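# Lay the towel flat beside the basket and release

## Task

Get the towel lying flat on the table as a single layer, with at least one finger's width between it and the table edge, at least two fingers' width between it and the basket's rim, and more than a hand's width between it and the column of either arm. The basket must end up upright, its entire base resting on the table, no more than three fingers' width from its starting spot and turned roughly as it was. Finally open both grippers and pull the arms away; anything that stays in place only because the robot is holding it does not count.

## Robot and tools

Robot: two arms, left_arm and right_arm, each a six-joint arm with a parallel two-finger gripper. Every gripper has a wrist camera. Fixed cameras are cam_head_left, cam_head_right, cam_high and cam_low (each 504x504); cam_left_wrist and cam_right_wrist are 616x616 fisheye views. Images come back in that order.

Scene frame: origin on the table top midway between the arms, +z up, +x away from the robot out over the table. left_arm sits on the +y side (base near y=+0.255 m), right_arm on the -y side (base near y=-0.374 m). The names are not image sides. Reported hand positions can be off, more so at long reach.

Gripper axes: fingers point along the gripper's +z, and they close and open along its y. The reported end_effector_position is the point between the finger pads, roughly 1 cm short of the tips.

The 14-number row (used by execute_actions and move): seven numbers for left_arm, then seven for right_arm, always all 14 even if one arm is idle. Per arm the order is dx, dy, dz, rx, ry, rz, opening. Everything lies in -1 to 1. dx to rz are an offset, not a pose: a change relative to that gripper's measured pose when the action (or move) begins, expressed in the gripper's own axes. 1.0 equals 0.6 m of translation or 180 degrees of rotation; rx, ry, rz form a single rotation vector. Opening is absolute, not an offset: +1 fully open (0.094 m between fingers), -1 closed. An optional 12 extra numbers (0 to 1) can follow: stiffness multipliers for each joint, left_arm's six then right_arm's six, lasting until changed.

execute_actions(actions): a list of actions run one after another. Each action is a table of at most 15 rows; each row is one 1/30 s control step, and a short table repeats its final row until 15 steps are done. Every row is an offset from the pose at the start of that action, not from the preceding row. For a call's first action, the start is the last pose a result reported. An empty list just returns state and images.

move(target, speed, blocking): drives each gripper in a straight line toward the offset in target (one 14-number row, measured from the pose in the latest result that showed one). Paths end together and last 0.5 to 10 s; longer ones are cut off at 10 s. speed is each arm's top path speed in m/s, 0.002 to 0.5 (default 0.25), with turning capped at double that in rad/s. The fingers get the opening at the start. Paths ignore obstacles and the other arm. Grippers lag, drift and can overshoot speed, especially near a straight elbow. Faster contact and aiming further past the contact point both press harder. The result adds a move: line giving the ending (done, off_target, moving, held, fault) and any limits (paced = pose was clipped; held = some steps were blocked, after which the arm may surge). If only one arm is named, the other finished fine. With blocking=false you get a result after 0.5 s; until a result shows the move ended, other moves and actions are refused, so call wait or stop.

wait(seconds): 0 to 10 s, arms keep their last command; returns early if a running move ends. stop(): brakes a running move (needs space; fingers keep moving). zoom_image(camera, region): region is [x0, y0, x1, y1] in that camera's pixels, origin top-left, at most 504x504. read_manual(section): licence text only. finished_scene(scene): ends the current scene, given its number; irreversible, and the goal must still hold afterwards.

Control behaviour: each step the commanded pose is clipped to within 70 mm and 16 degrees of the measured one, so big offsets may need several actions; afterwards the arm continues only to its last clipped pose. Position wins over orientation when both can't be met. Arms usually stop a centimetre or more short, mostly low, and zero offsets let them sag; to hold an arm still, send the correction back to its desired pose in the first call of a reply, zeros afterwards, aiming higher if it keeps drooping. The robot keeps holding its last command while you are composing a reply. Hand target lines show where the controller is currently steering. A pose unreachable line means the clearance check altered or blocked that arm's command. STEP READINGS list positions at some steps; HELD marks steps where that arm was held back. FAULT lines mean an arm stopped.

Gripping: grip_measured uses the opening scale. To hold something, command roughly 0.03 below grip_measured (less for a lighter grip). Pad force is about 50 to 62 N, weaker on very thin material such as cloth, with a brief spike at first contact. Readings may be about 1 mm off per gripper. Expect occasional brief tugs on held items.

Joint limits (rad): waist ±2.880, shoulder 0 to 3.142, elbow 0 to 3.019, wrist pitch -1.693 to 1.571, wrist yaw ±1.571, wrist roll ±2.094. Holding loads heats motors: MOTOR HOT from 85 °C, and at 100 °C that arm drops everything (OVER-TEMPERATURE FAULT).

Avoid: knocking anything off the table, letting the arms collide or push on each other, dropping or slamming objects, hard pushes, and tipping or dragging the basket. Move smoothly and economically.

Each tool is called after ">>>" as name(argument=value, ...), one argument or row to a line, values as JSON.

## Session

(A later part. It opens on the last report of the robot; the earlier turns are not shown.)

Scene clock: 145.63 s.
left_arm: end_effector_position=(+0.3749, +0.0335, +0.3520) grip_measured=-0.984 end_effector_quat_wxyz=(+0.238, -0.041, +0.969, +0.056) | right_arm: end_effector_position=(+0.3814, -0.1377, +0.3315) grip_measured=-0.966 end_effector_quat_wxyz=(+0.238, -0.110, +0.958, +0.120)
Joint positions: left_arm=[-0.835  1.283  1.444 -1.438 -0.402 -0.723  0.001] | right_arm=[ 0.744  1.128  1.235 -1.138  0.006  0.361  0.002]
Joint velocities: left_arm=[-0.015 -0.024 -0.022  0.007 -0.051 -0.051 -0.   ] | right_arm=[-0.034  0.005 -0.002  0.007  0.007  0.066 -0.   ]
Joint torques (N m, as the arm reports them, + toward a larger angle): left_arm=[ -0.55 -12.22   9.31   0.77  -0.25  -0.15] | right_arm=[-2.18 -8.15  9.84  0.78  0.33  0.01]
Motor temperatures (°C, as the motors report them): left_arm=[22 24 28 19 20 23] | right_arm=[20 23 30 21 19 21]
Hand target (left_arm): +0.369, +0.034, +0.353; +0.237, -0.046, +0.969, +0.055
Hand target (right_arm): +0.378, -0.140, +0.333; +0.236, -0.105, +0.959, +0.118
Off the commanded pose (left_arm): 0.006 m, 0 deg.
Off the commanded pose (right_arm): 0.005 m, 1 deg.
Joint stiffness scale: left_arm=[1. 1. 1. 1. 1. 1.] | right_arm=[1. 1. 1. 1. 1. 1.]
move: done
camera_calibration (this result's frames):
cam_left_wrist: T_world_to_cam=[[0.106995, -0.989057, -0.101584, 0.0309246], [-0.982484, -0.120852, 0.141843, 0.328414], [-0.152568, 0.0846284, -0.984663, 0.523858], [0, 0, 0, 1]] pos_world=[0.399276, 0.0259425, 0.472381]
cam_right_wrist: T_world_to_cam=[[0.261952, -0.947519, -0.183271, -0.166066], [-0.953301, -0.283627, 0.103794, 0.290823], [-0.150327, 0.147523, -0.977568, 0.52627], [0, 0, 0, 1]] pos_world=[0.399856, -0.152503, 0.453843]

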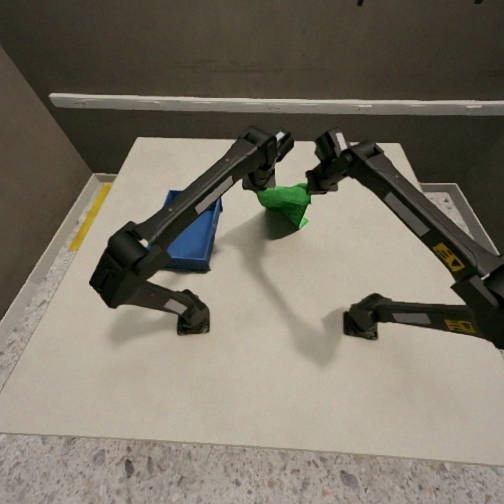

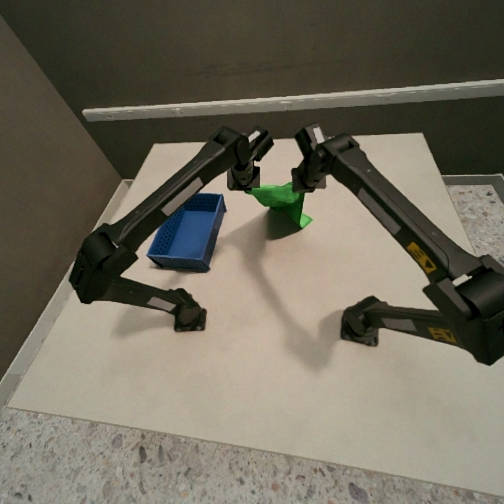

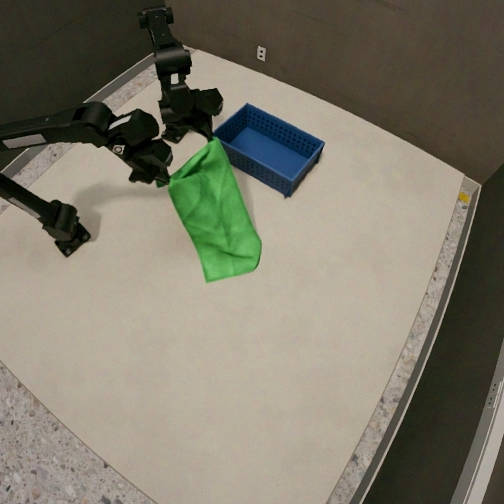

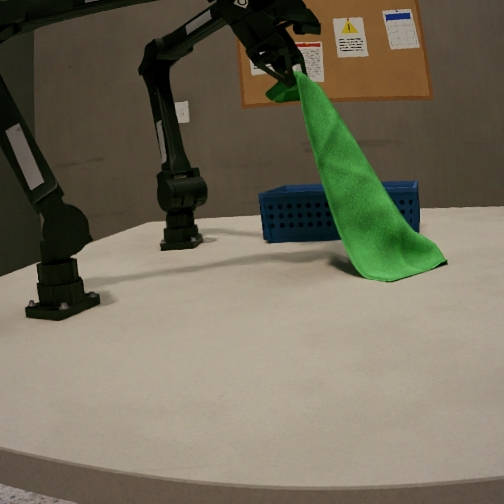

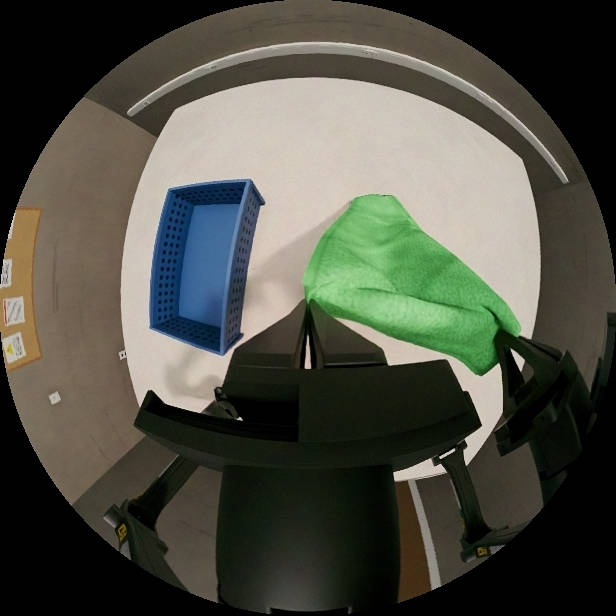

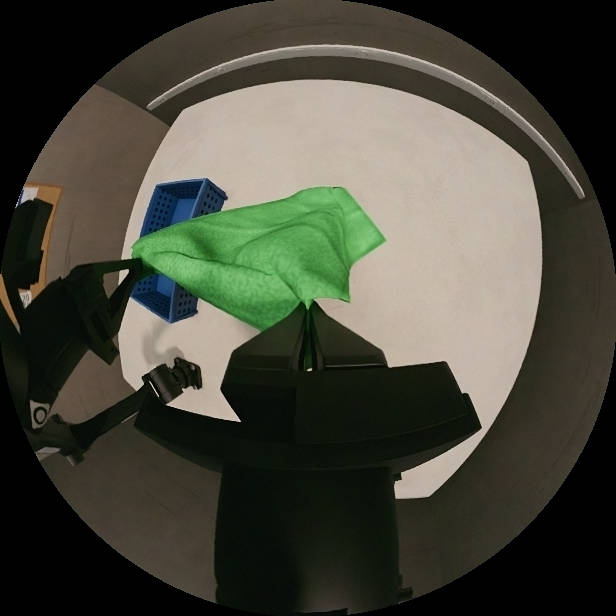

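>>> move(
  target=[0.287,0.025,0.138,0,0.1,0,-1,0.318,0.052,0.107,0,0.1,0,-1],
  speed=0.1,
)

Scene clock: 153.83 s.
left_arm: end_effector_position=(+0.2610, +0.0508, +0.1975) grip_measured=-0.984 end_effector_quat_wxyz=(+0.076, -0.044, +0.995, +0.054) | right_arm: end_effector_position=(+0.2354, -0.1197, +0.1878) grip_measured=-0.966 end_effector_quat_wxyz=(+0.083, -0.132, +0.983, +0.096)
Joint positions: left_arm=[-0.909  1.183  1.008 -1.37  -0.185 -0.859  0.001] | right_arm=[ 1.021  1.05   0.874 -1.142 -0.031  0.606  0.002]
Joint velocities: left_arm=[-0.015  0.005  0.002  0.007  0.037 -0.022  0.001] | right_arm=[-0.005 -0.005 -0.002 -0.002 -0.022 -0.037 -0.   ]
Joint torques (N m, as the arm reports them, + toward a larger angle): left_arm=[-0.59 -9.96  8.86  0.84 -0.19 -0.16] | right_arm=[-1.82 -6.22  9.3   0.95  0.06 -0.02]
Motor temperatures (°C, as the motors report them): left_arm=[22 24 28 19 20 23] | right_arm=[20 23 30 21 19 21]
Hand target (left_arm): +0.259, +0.049, +0.200; +0.082, -0.051, +0.994, +0.047
Hand target (right_arm): +0.234, -0.118, +0.191; +0.087, -0.128, +0.983, +0.102
Off the commanded pose (left_arm): 0.004 m, 1 deg.
Off the commanded pose (right_arm): 0.002 m, 1 deg.
Joint stiffness scale: left_arm=[1. 1. 1. 1. 1. 1.] | right_arm=[1. 1. 1. 1. 1. 1.]
move: done
camera_calibration (this result's frames):
cam_left_wrist: T_world_to_cam=[[0.0925442, -0.989411, -0.111808, 0.0503372], [-0.881903, -0.133579, 0.45211, 0.15362], [-0.462257, 0.056764, -0.884927, 0.415383], [0, 0, 0, 1]] pos_world=[0.322834, 0.0467458, 0.303759]
cam_right_wrist: T_world_to_cam=[[0.267847, -0.948152, -0.171073, -0.140886], [-0.856895, -0.315607, 0.407582, 0.0880575], [-0.440441, 0.0374225, -0.897001, 0.401157], [0, 0, 0, 1]] pos_world=[0.289878, -0.120802, 0.299846]

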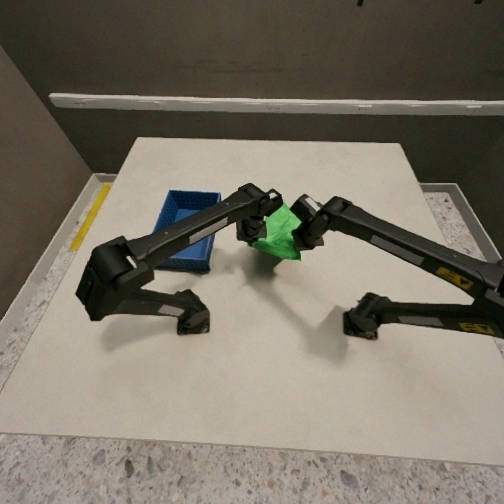

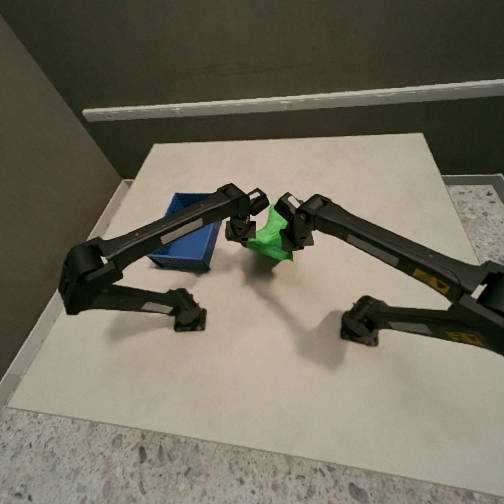

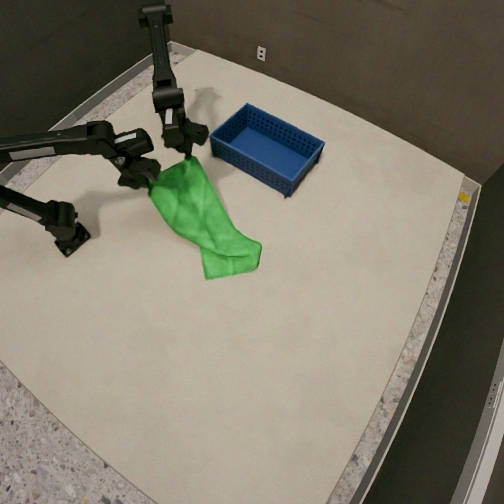

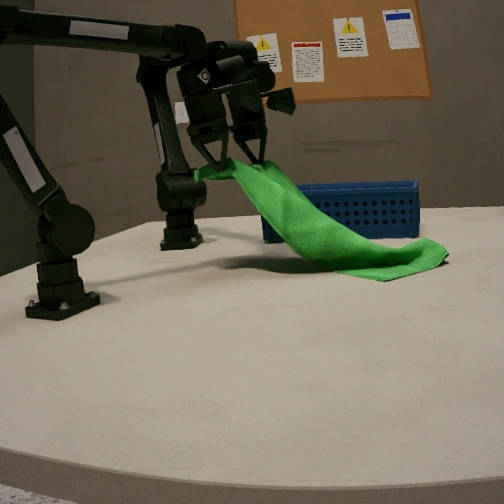

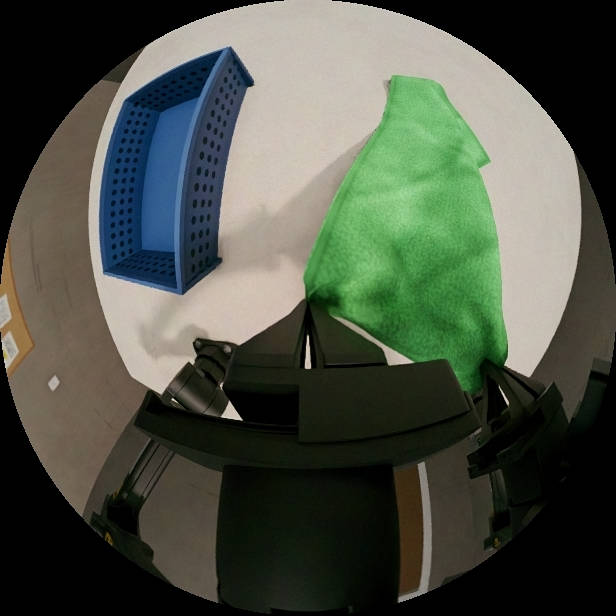

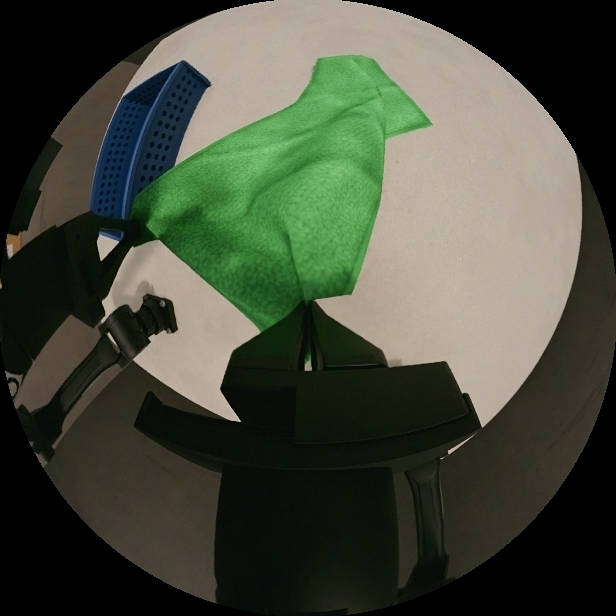

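>>> move(
  target=[0.155,-0.008,0.178,0,0.05,0,-1,0.25,0.065,0.16,0,0.05,0,-1],
  speed=0.08,
)

Scene clock: 163.07 s.
left_arm: end_effector_position=(+0.1872, +0.0507, +0.0822) grip_measured=-0.984 end_effector_quat_wxyz=(-0.003, -0.043, +0.998, +0.044) | right_arm: end_effector_position=(+0.0992, -0.0980, +0.0787) grip_measured=-0.966 end_effector_quat_wxyz=(+0.014, -0.140, +0.986, +0.089)
Joint positions: left_arm=[-1.013  1.216  0.719 -1.147 -0.049 -0.964  0.001] | right_arm=[ 1.438  1.084  0.604 -0.918 -0.048  1.007  0.002]
Joint velocities: left_arm=[ 0.005 -0.015 -0.007 -0.012 -0.037 -0.007 -0.   ] | right_arm=[-0.005 -0.015  0.002 -0.007 -0.007 -0.022 -0.   ]
Joint torques (N m, as the arm reports them, + toward a larger angle): left_arm=[-0.49 -7.08  7.51  0.71 -0.21 -0.15] | right_arm=[-1.64 -4.13  8.04  0.79 -0.12  0.  ]
Motor temperatures (°C, as the motors report them): left_arm=[22 24 27 19 20 23] | right_arm=[20 23 30 21 19 21]
Hand target (left_arm): +0.186, +0.051, +0.077; -0.003, -0.049, +0.998, +0.049
Hand target (right_arm): +0.095, -0.099, +0.074; +0.008, -0.139, +0.987, +0.086
Off the commanded pose (left_arm): 0.005 m, 1 deg.
Off the commanded pose (right_arm): 0.007 m, 1 deg.
Joint stiffness scale: left_arm=[1. 1. 1. 1. 1. 1.] | right_arm=[1. 1. 1. 1. 1. 1.]
move: done
camera_calibration (this result's frames):
cam_left_wrist: T_world_to_cam=[[0.0791805, -0.991941, -0.0989104, 0.0457494], [-0.800091, -0.122424, 0.587253, 0.1137], [-0.59463, 0.0326384, -0.803337, 0.298598], [0, 0, 0, 1]] pos_world=[0.264903, 0.0495545, 0.177629]
cam_right_wrist: T_world_to_cam=[[0.271226, -0.946534, -0.174669, -0.102374], [-0.785646, -0.322548, 0.527942, 0.00537794], [-0.556054, -0.00596332, -0.831125, 0.244516], [0, 0, 0, 1]] pos_world=[0.167956, -0.0937082, 0.182502]

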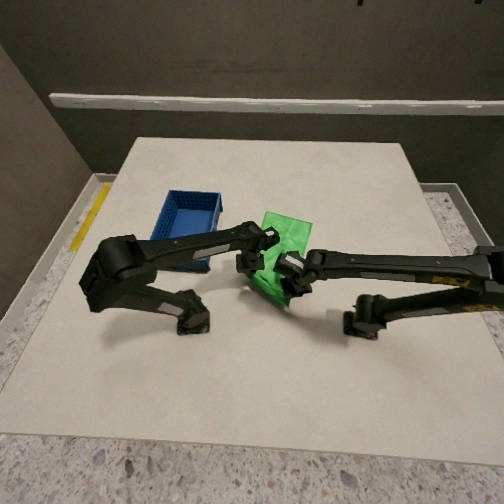

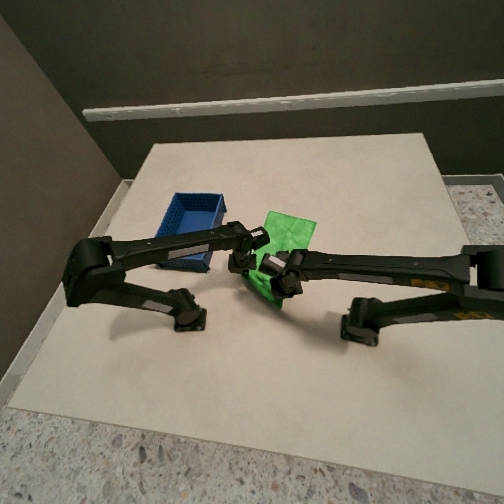

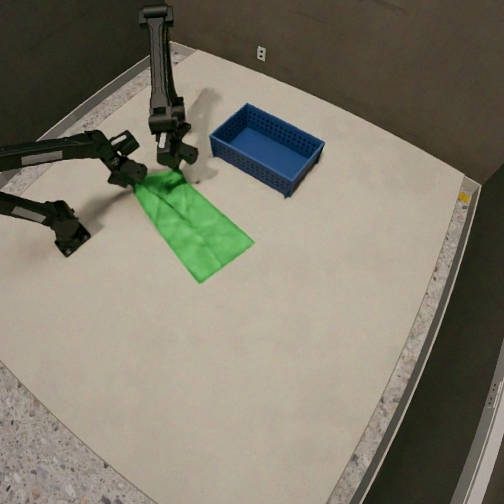

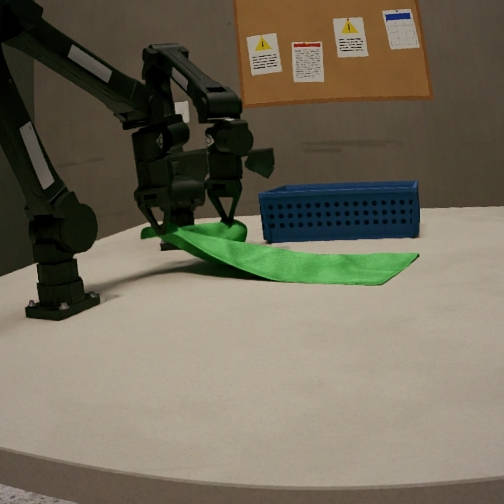

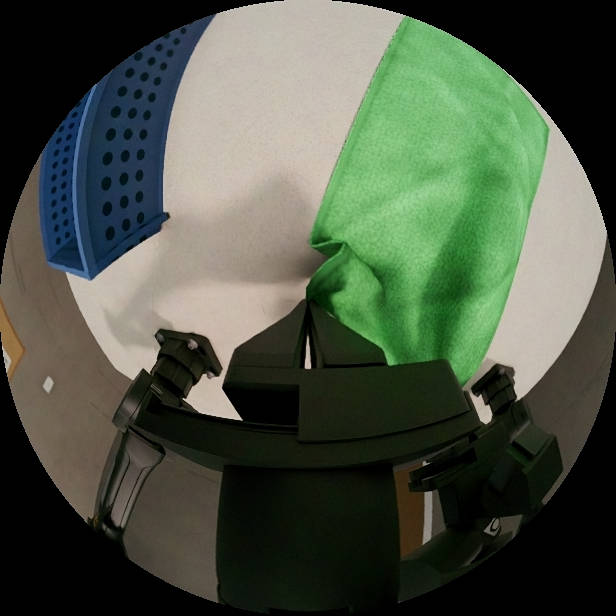

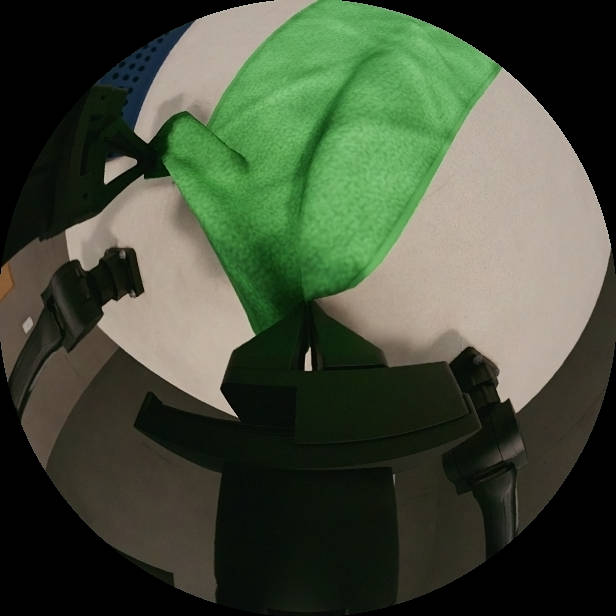

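>>> move(
  target=[0.1,0.035,0.09,0,0,0.1,-1,0.025,-0.027,0.09,0,0,0.16,-1],
  speed=0.08,
)

Scene clock: 173.83 s.
left_arm: end_effector_position=(+0.1274, +0.0719, +0.0304) grip_measured=-0.984 end_effector_quat_wxyz=(-0.013, +0.102, +0.994, +0.047) | right_arm: end_effector_position=(+0.0911, -0.1084, +0.0265) grip_measured=-0.966 end_effector_quat_wxyz=(-0.009, +0.108, +0.990, +0.092)
Joint positions: left_arm=[-1.153  1.17   0.521 -1.014 -0.037 -0.813  0.001] | right_arm=[ 1.456  1.15   0.485 -0.726 -0.046  1.525  0.002]
Joint velocities: left_arm=[-0.005 -0.015  0.012  0.012 -0.051 -0.051 -0.002] | right_arm=[-0.005  0.005 -0.002 -0.002 -0.007  0.022 -0.   ]
Joint torques (N m, as the arm reports them, + toward a larger angle): left_arm=[-0.63 -6.83  6.66  0.72 -0.03  0.17] | right_arm=[-1.65 -3.97  7.27  0.95  0.26 -0.01]
Motor temperatures (°C, as the motors report them): left_arm=[22 24 27 19 20 23] | right_arm=[20 22 29 21 19 21]
Hand target (left_arm): +0.125, +0.071, +0.030; -0.011, +0.114, +0.992, +0.043
Hand target (right_arm): +0.089, -0.109, +0.023; -0.009, +0.110, +0.990, +0.089
Off the commanded pose (left_arm): 0.002 m, 2 deg.
Off the commanded pose (right_arm): 0.005 m, 0 deg.
Joint stiffness scale: left_arm=[1. 1. 1. 1. 1. 1.] | right_arm=[1. 1. 1. 1. 1. 1.]
move: done
camera_calibration (this result's frames):
cam_left_wrist: T_world_to_cam=[[-0.209052, -0.972562, -0.102085, 0.101752], [-0.782134, 0.103625, 0.614434, 0.0794812], [-0.586996, 0.208293, -0.782336, 0.206411], [0, 0, 0, 1]] pos_world=[0.204599, 0.0477303, 0.123035]
cam_right_wrist: T_world_to_cam=[[-0.222804, -0.957494, -0.183206, -0.0751561], [-0.796663, 0.0705186, 0.600296, 0.0649393], [-0.56186, 0.279702, -0.778511, 0.226696], [0, 0, 0, 1]] pos_world=[0.162361, -0.139948, 0.123734]

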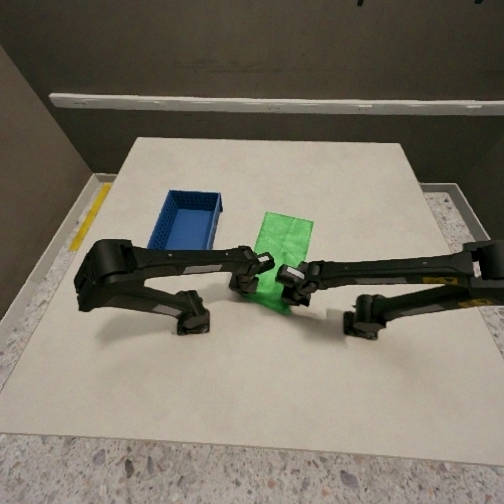

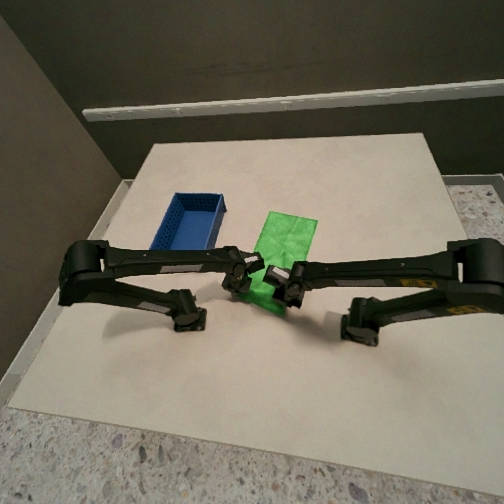

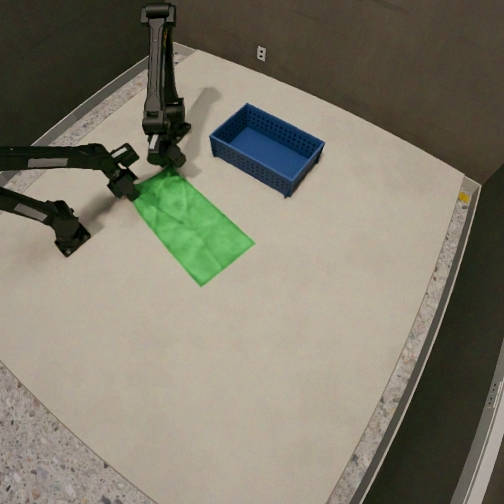

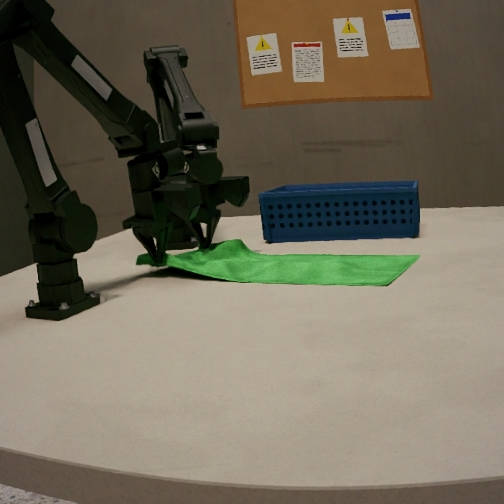

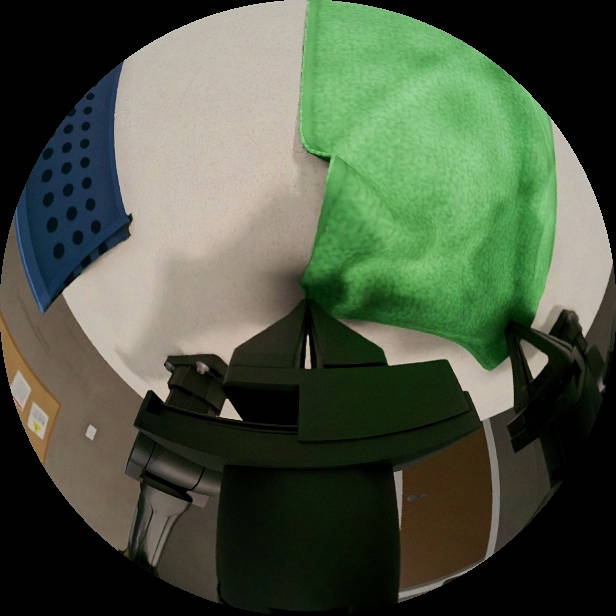

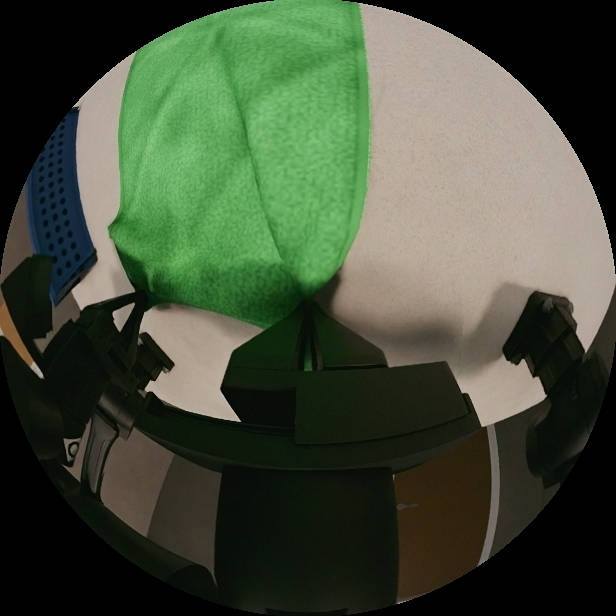

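>>> move(
  target=[0.065,-0.008,0.01,0,0,0,-1,0,0,0.015,0,0,0,-1],
  speed=0.05,
)

>>> move(
  target=[0,0,0,0,0,0,-0.2,0,0,0,0,0,0,-0.2],
)

>>> move(
  target=[0,0.15,-0.3,0,0,0,0.2,0,-0.2,-0.3,0,0,0,0.2],
  speed=0.2,
)

Scene clock: 179.33 s.
left_arm: end_effector_position=(+0.1141, +0.0724, +0.0279) grip_measured=-0.984 end_effector_quat_wxyz=(-0.014, +0.112, +0.992, +0.048) | right_arm: end_effector_position=(+0.0910, -0.1086, +0.0205) grip_measured=-0.966 end_effector_quat_wxyz=(-0.009, +0.110, +0.990, +0.091)
Joint positions: left_arm=[-1.201  1.155  0.503 -1.014 -0.032 -0.842  0.001] | right_arm=[ 1.456  1.168  0.478 -0.704 -0.046  1.528  0.002]
Joint velocities: left_arm=[ 0.005 -0.005 -0.017  0.002  0.066  0.066 -0.   ] | right_arm=[-0.015 -0.005 -0.012  0.002  0.022 -0.007  0.   ]
Joint torques (N m, as the arm reports them, + toward a larger angle): left_arm=[ 0.22 -5.78  7.34  0.38 -0.06  0.02] | right_arm=[-2.15 -4.31  7.33  1.16  0.16 -0.13]
Motor temperatures (°C, as the motors report them): left_arm=[22 24 27 19 20 23] | right_arm=[20 22 28 21 19 21]
Hand target (left_arm): +0.115, +0.072, +0.028; -0.015, +0.110, +0.993, +0.048
Hand target (right_arm): +0.091, -0.107, +0.018; -0.009, +0.108, +0.990, +0.092
Off the commanded pose (left_arm): 0.026 m, 1 deg.
Off the commanded pose (right_arm): 0.003 m, 0 deg.
Joint stiffness scale: left_arm=[1. 1. 1. 1. 1. 1.] | right_arm=[1. 1. 1. 1. 1. 1.]
move: held (left_arm); limits=held; held on 19 of 31 steps (left_arm), including the last (left_arm)
pose unreachable (left arm): on one or more control steps of this call, first in action 0 (counted from 0), this arm could not follow its commanded pose, so it was not sent that pose on those steps. On the call's last step it was still not sent that pose. It may still have moved: this result reports where it is.
cause: the commanded pose would bring a part of the arm too close to another arm (this arm's wrist (the part past joint 4) and the other arm's wrist (the part past joint 4)).
camera_calibration (this result's frames):
cam_left_wrist: T_world_to_cam=[[-0.228359, -0.9681, -0.103124, 0.101127], [-0.777964, 0.117766, 0.617174, 0.0689903], [-0.585342, 0.221164, -0.780039, 0.195385], [0, 0, 0, 1]] pos_world=[0.191132, 0.0465647, 0.120258]
cam_right_wrist: T_world_to_cam=[[-0.225906, -0.957288, -0.180463, -0.0761554], [-0.795685, 0.0744505, 0.601117, 0.0688176], [-0.562006, 0.279388, -0.778519, 0.222052], [0, 0, 0, 1]] pos_world=[0.162348, -0.140065, 0.117761]

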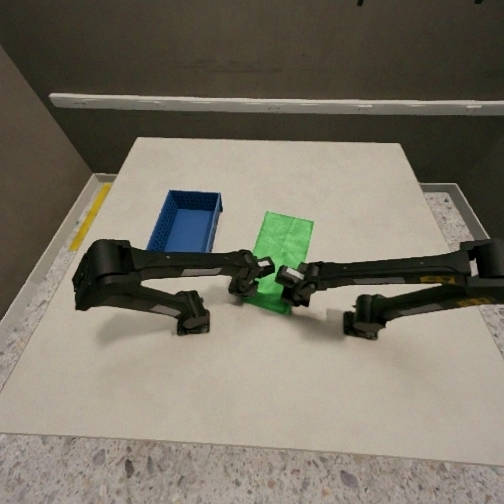

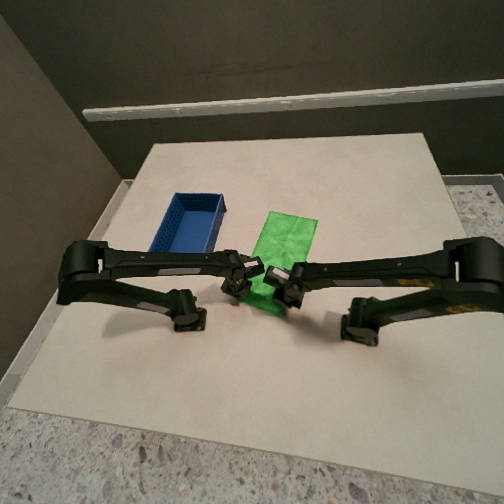

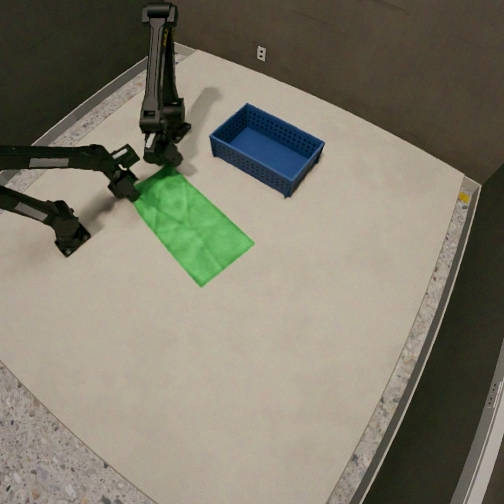

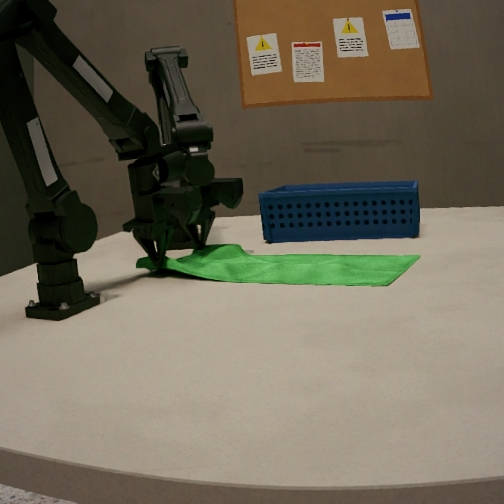

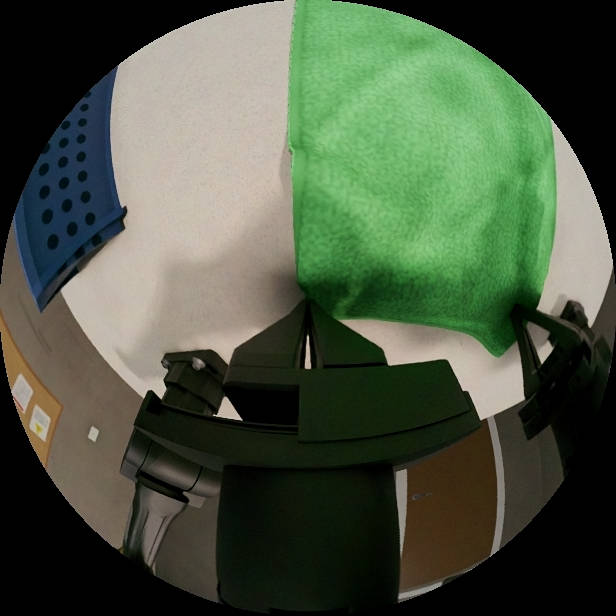

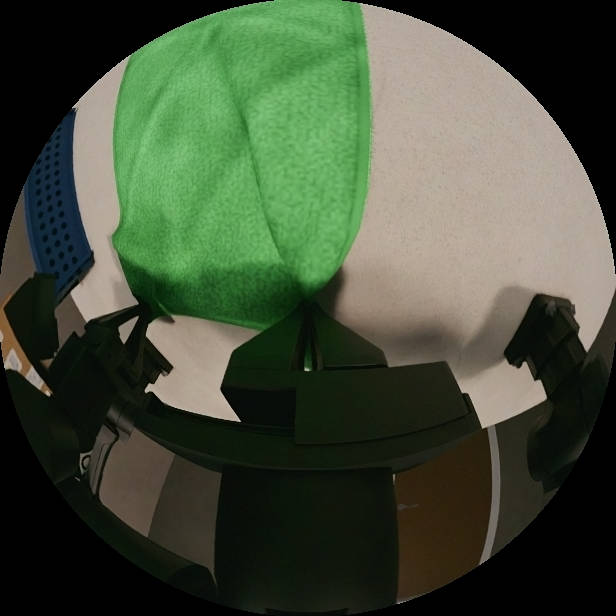

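Scene clock: 179.83 s.
left_arm: end_effector_position=(+0.1141, +0.0724, +0.0279) grip_measured=-0.202 end_effector_quat_wxyz=(-0.014, +0.112, +0.992, +0.048) | right_arm: end_effector_position=(+0.0910, -0.1086, +0.0205) grip_measured=-0.202 end_effector_quat_wxyz=(-0.009, +0.110, +0.990, +0.091)
Joint positions: left_arm=[-1.201  1.155  0.503 -1.014 -0.032 -0.842  0.038] | right_arm=[ 1.456  1.168  0.478 -0.704 -0.046  1.528  0.038]
Joint velocities: left_arm=[ 0.005 -0.005  0.007 -0.002  0.051 -0.095 -0.001] | right_arm=[ 0.015 -0.015 -0.017  0.022 -0.022 -0.007  0.   ]
Joint torques (N m, as the arm reports them, + toward a larger angle): left_arm=[-0.12 -5.85  7.26  0.39 -0.05  0.02] | right_arm=[-2.34 -4.86  7.54  0.6   0.15 -0.12]
Motor temperatures (°C, as the motors report them): left_arm=[22 24 27 19 20 23] | right_arm=[20 22 28 21 19 21]
Hand target (left_arm): +0.114, +0.072, +0.028; -0.014, +0.112, +0.992, +0.048
Hand target (right_arm): +0.091, -0.109, +0.021; -0.009, +0.110, +0.990, +0.091
Off the commanded pose (left_arm): 0.000 m, 0 deg.
Off the commanded pose (right_arm): 0.000 m, 0 deg.
Joint stiffness scale: left_arm=[1. 1. 1. 1. 1. 1.] | right_arm=[1. 1. 1. 1. 1. 1.]
move: done
camera_calibration (this result's frames):
cam_left_wrist: T_world_to_cam=[[-0.228359, -0.9681, -0.103124, 0.101127], [-0.777964, 0.117766, 0.617174, 0.0689903], [-0.585342, 0.221164, -0.780039, 0.195385], [0, 0, 0, 1]] pos_world=[0.191132, 0.0465647, 0.120258]
cam_right_wrist: T_world_to_cam=[[-0.225906, -0.957288, -0.180463, -0.0761554], [-0.795685, 0.0744505, 0.601117, 0.0688176], [-0.562006, 0.279388, -0.778519, 0.222052], [0, 0, 0, 1]] pos_world=[0.162348, -0.140065, 0.117761]

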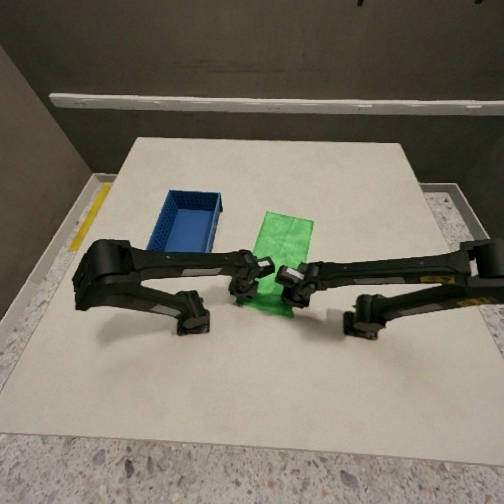

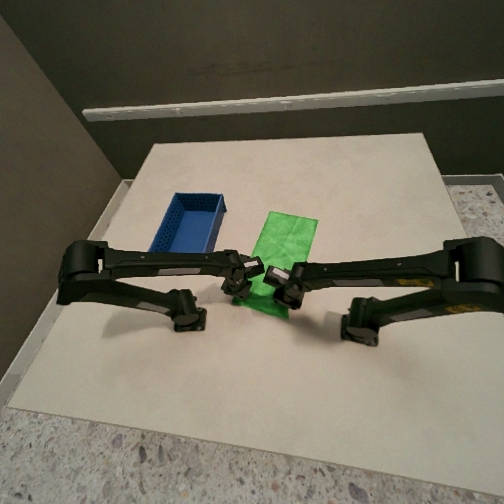

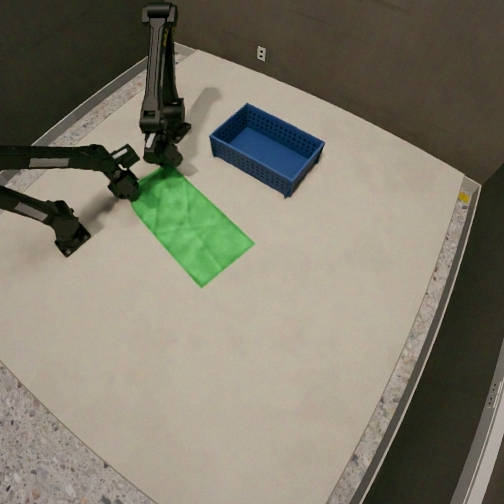

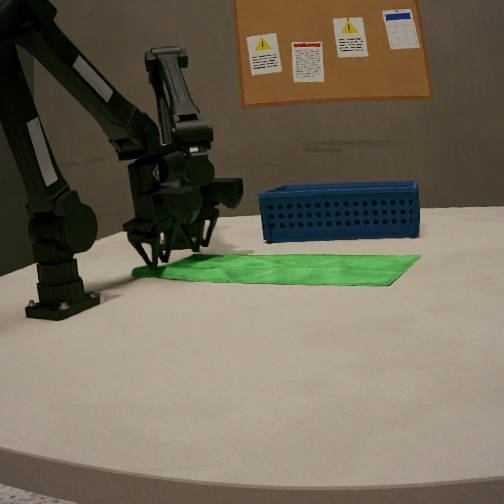

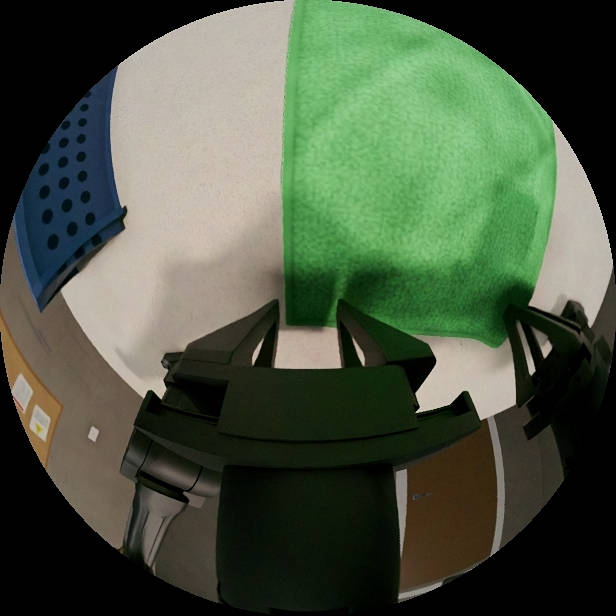

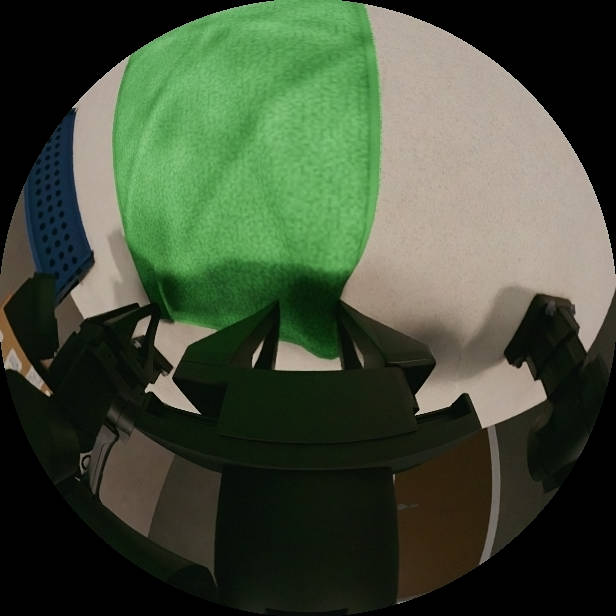

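Scene clock: 181.40 s.
left_arm: end_effector_position=(+0.1278, +0.1446, +0.2000) grip_measured=+0.199 end_effector_quat_wxyz=(-0.024, +0.107, +0.992, +0.059) | right_arm: end_effector_position=(+0.0631, -0.2562, +0.1595) grip_measured=+0.198 end_effector_quat_wxyz=(-0.012, +0.112, +0.990, +0.079)
Joint positions: left_arm=[-0.936  0.807  0.788 -1.666 -0.06  -0.587  0.056] | right_arm=[ 1.331  0.443  0.569 -1.551 -0.067  1.408  0.056]
Joint velocities: left_arm=[ 0.005 -0.015 -0.002  0.002 -0.022 -0.007 -0.002] | right_arm=[-0.005 -0.015  0.002 -0.002 -0.022 -0.066  0.001]
Joint torques (N m, as the arm reports them, + toward a larger angle): left_arm=[ 0.67 -2.77 12.55  0.04 -0.07  0.17] | right_arm=[-3.3   3.22 12.65  0.05 -0.01 -0.23]
Motor temperatures (°C, as the motors report them): left_arm=[22 24 27 19 20 23] | right_arm=[20 22 29 21 19 21]
Hand target (left_arm): +0.135, +0.140, +0.215; -0.012, +0.111, +0.993, +0.048
Hand target (right_arm): +0.065, -0.252, +0.175; -0.010, +0.110, +0.990, +0.091
Off the commanded pose (left_arm): 0.018 m, 2 deg.
Off the commanded pose (right_arm): 0.017 m, 1 deg.
Joint stiffness scale: left_arm=[1. 1. 1. 1. 1. 1.] | right_arm=[1. 1. 1. 1. 1. 1.]
move: off_target (left_arm, right_arm)
camera_calibration (this result's frames):
cam_left_wrist: T_world_to_cam=[[-0.221878, -0.967298, -0.122898, 0.19496], [-0.768402, 0.0958635, 0.632746, -0.036192], [-0.600273, 0.234827, -0.764544, 0.318515], [0, 0, 0, 1]] pos_world=[0.206644, 0.117258, 0.29038]
cam_right_wrist: T_world_to_cam=[[-0.231749, -0.96004, -0.156892, -0.202772], [-0.790136, 0.091695, 0.606035, -0.0226929], [-0.567431, 0.264414, -0.779812, 0.352435], [0, 0, 0, 1]] pos_world=[0.13506, -0.285777, 0.256773]

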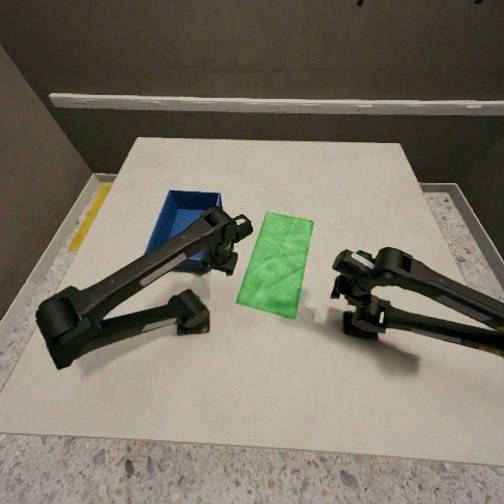

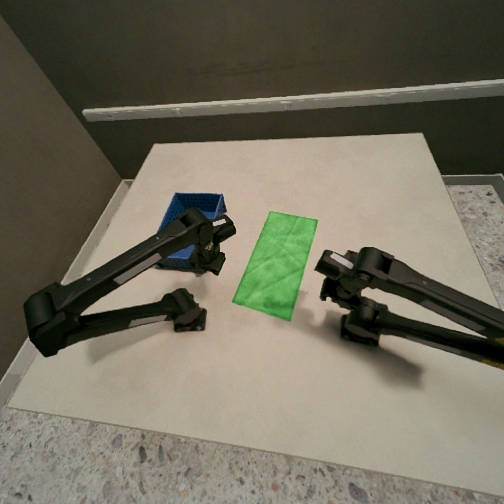

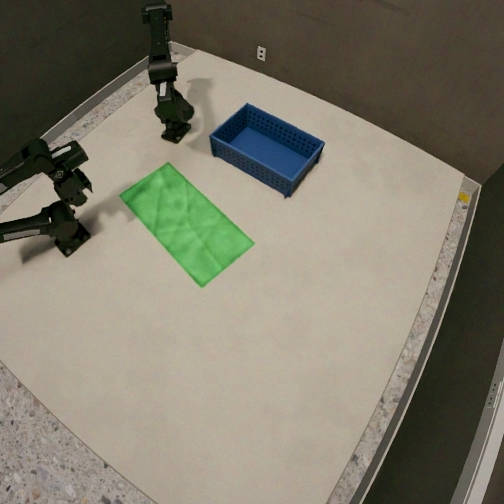

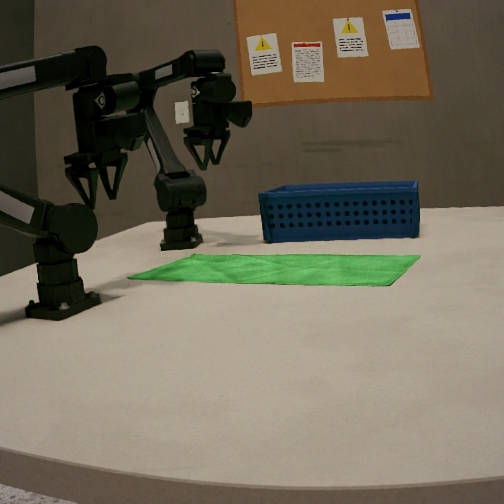

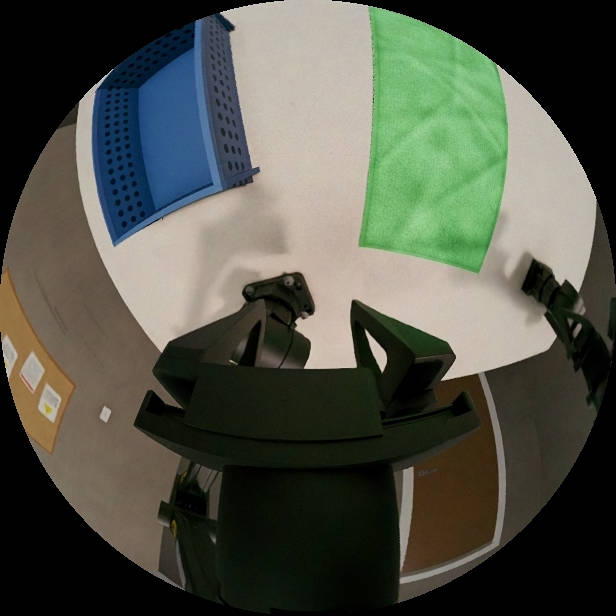

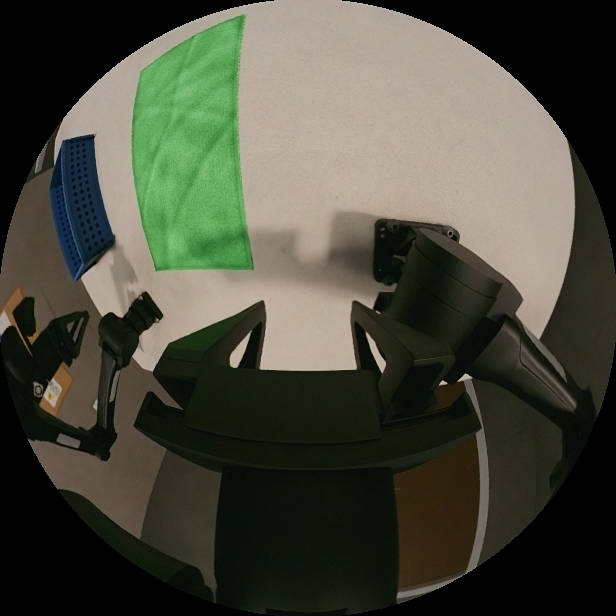

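>>> finished_scene(
  scene=1,
)

The scene is finished: the task was done.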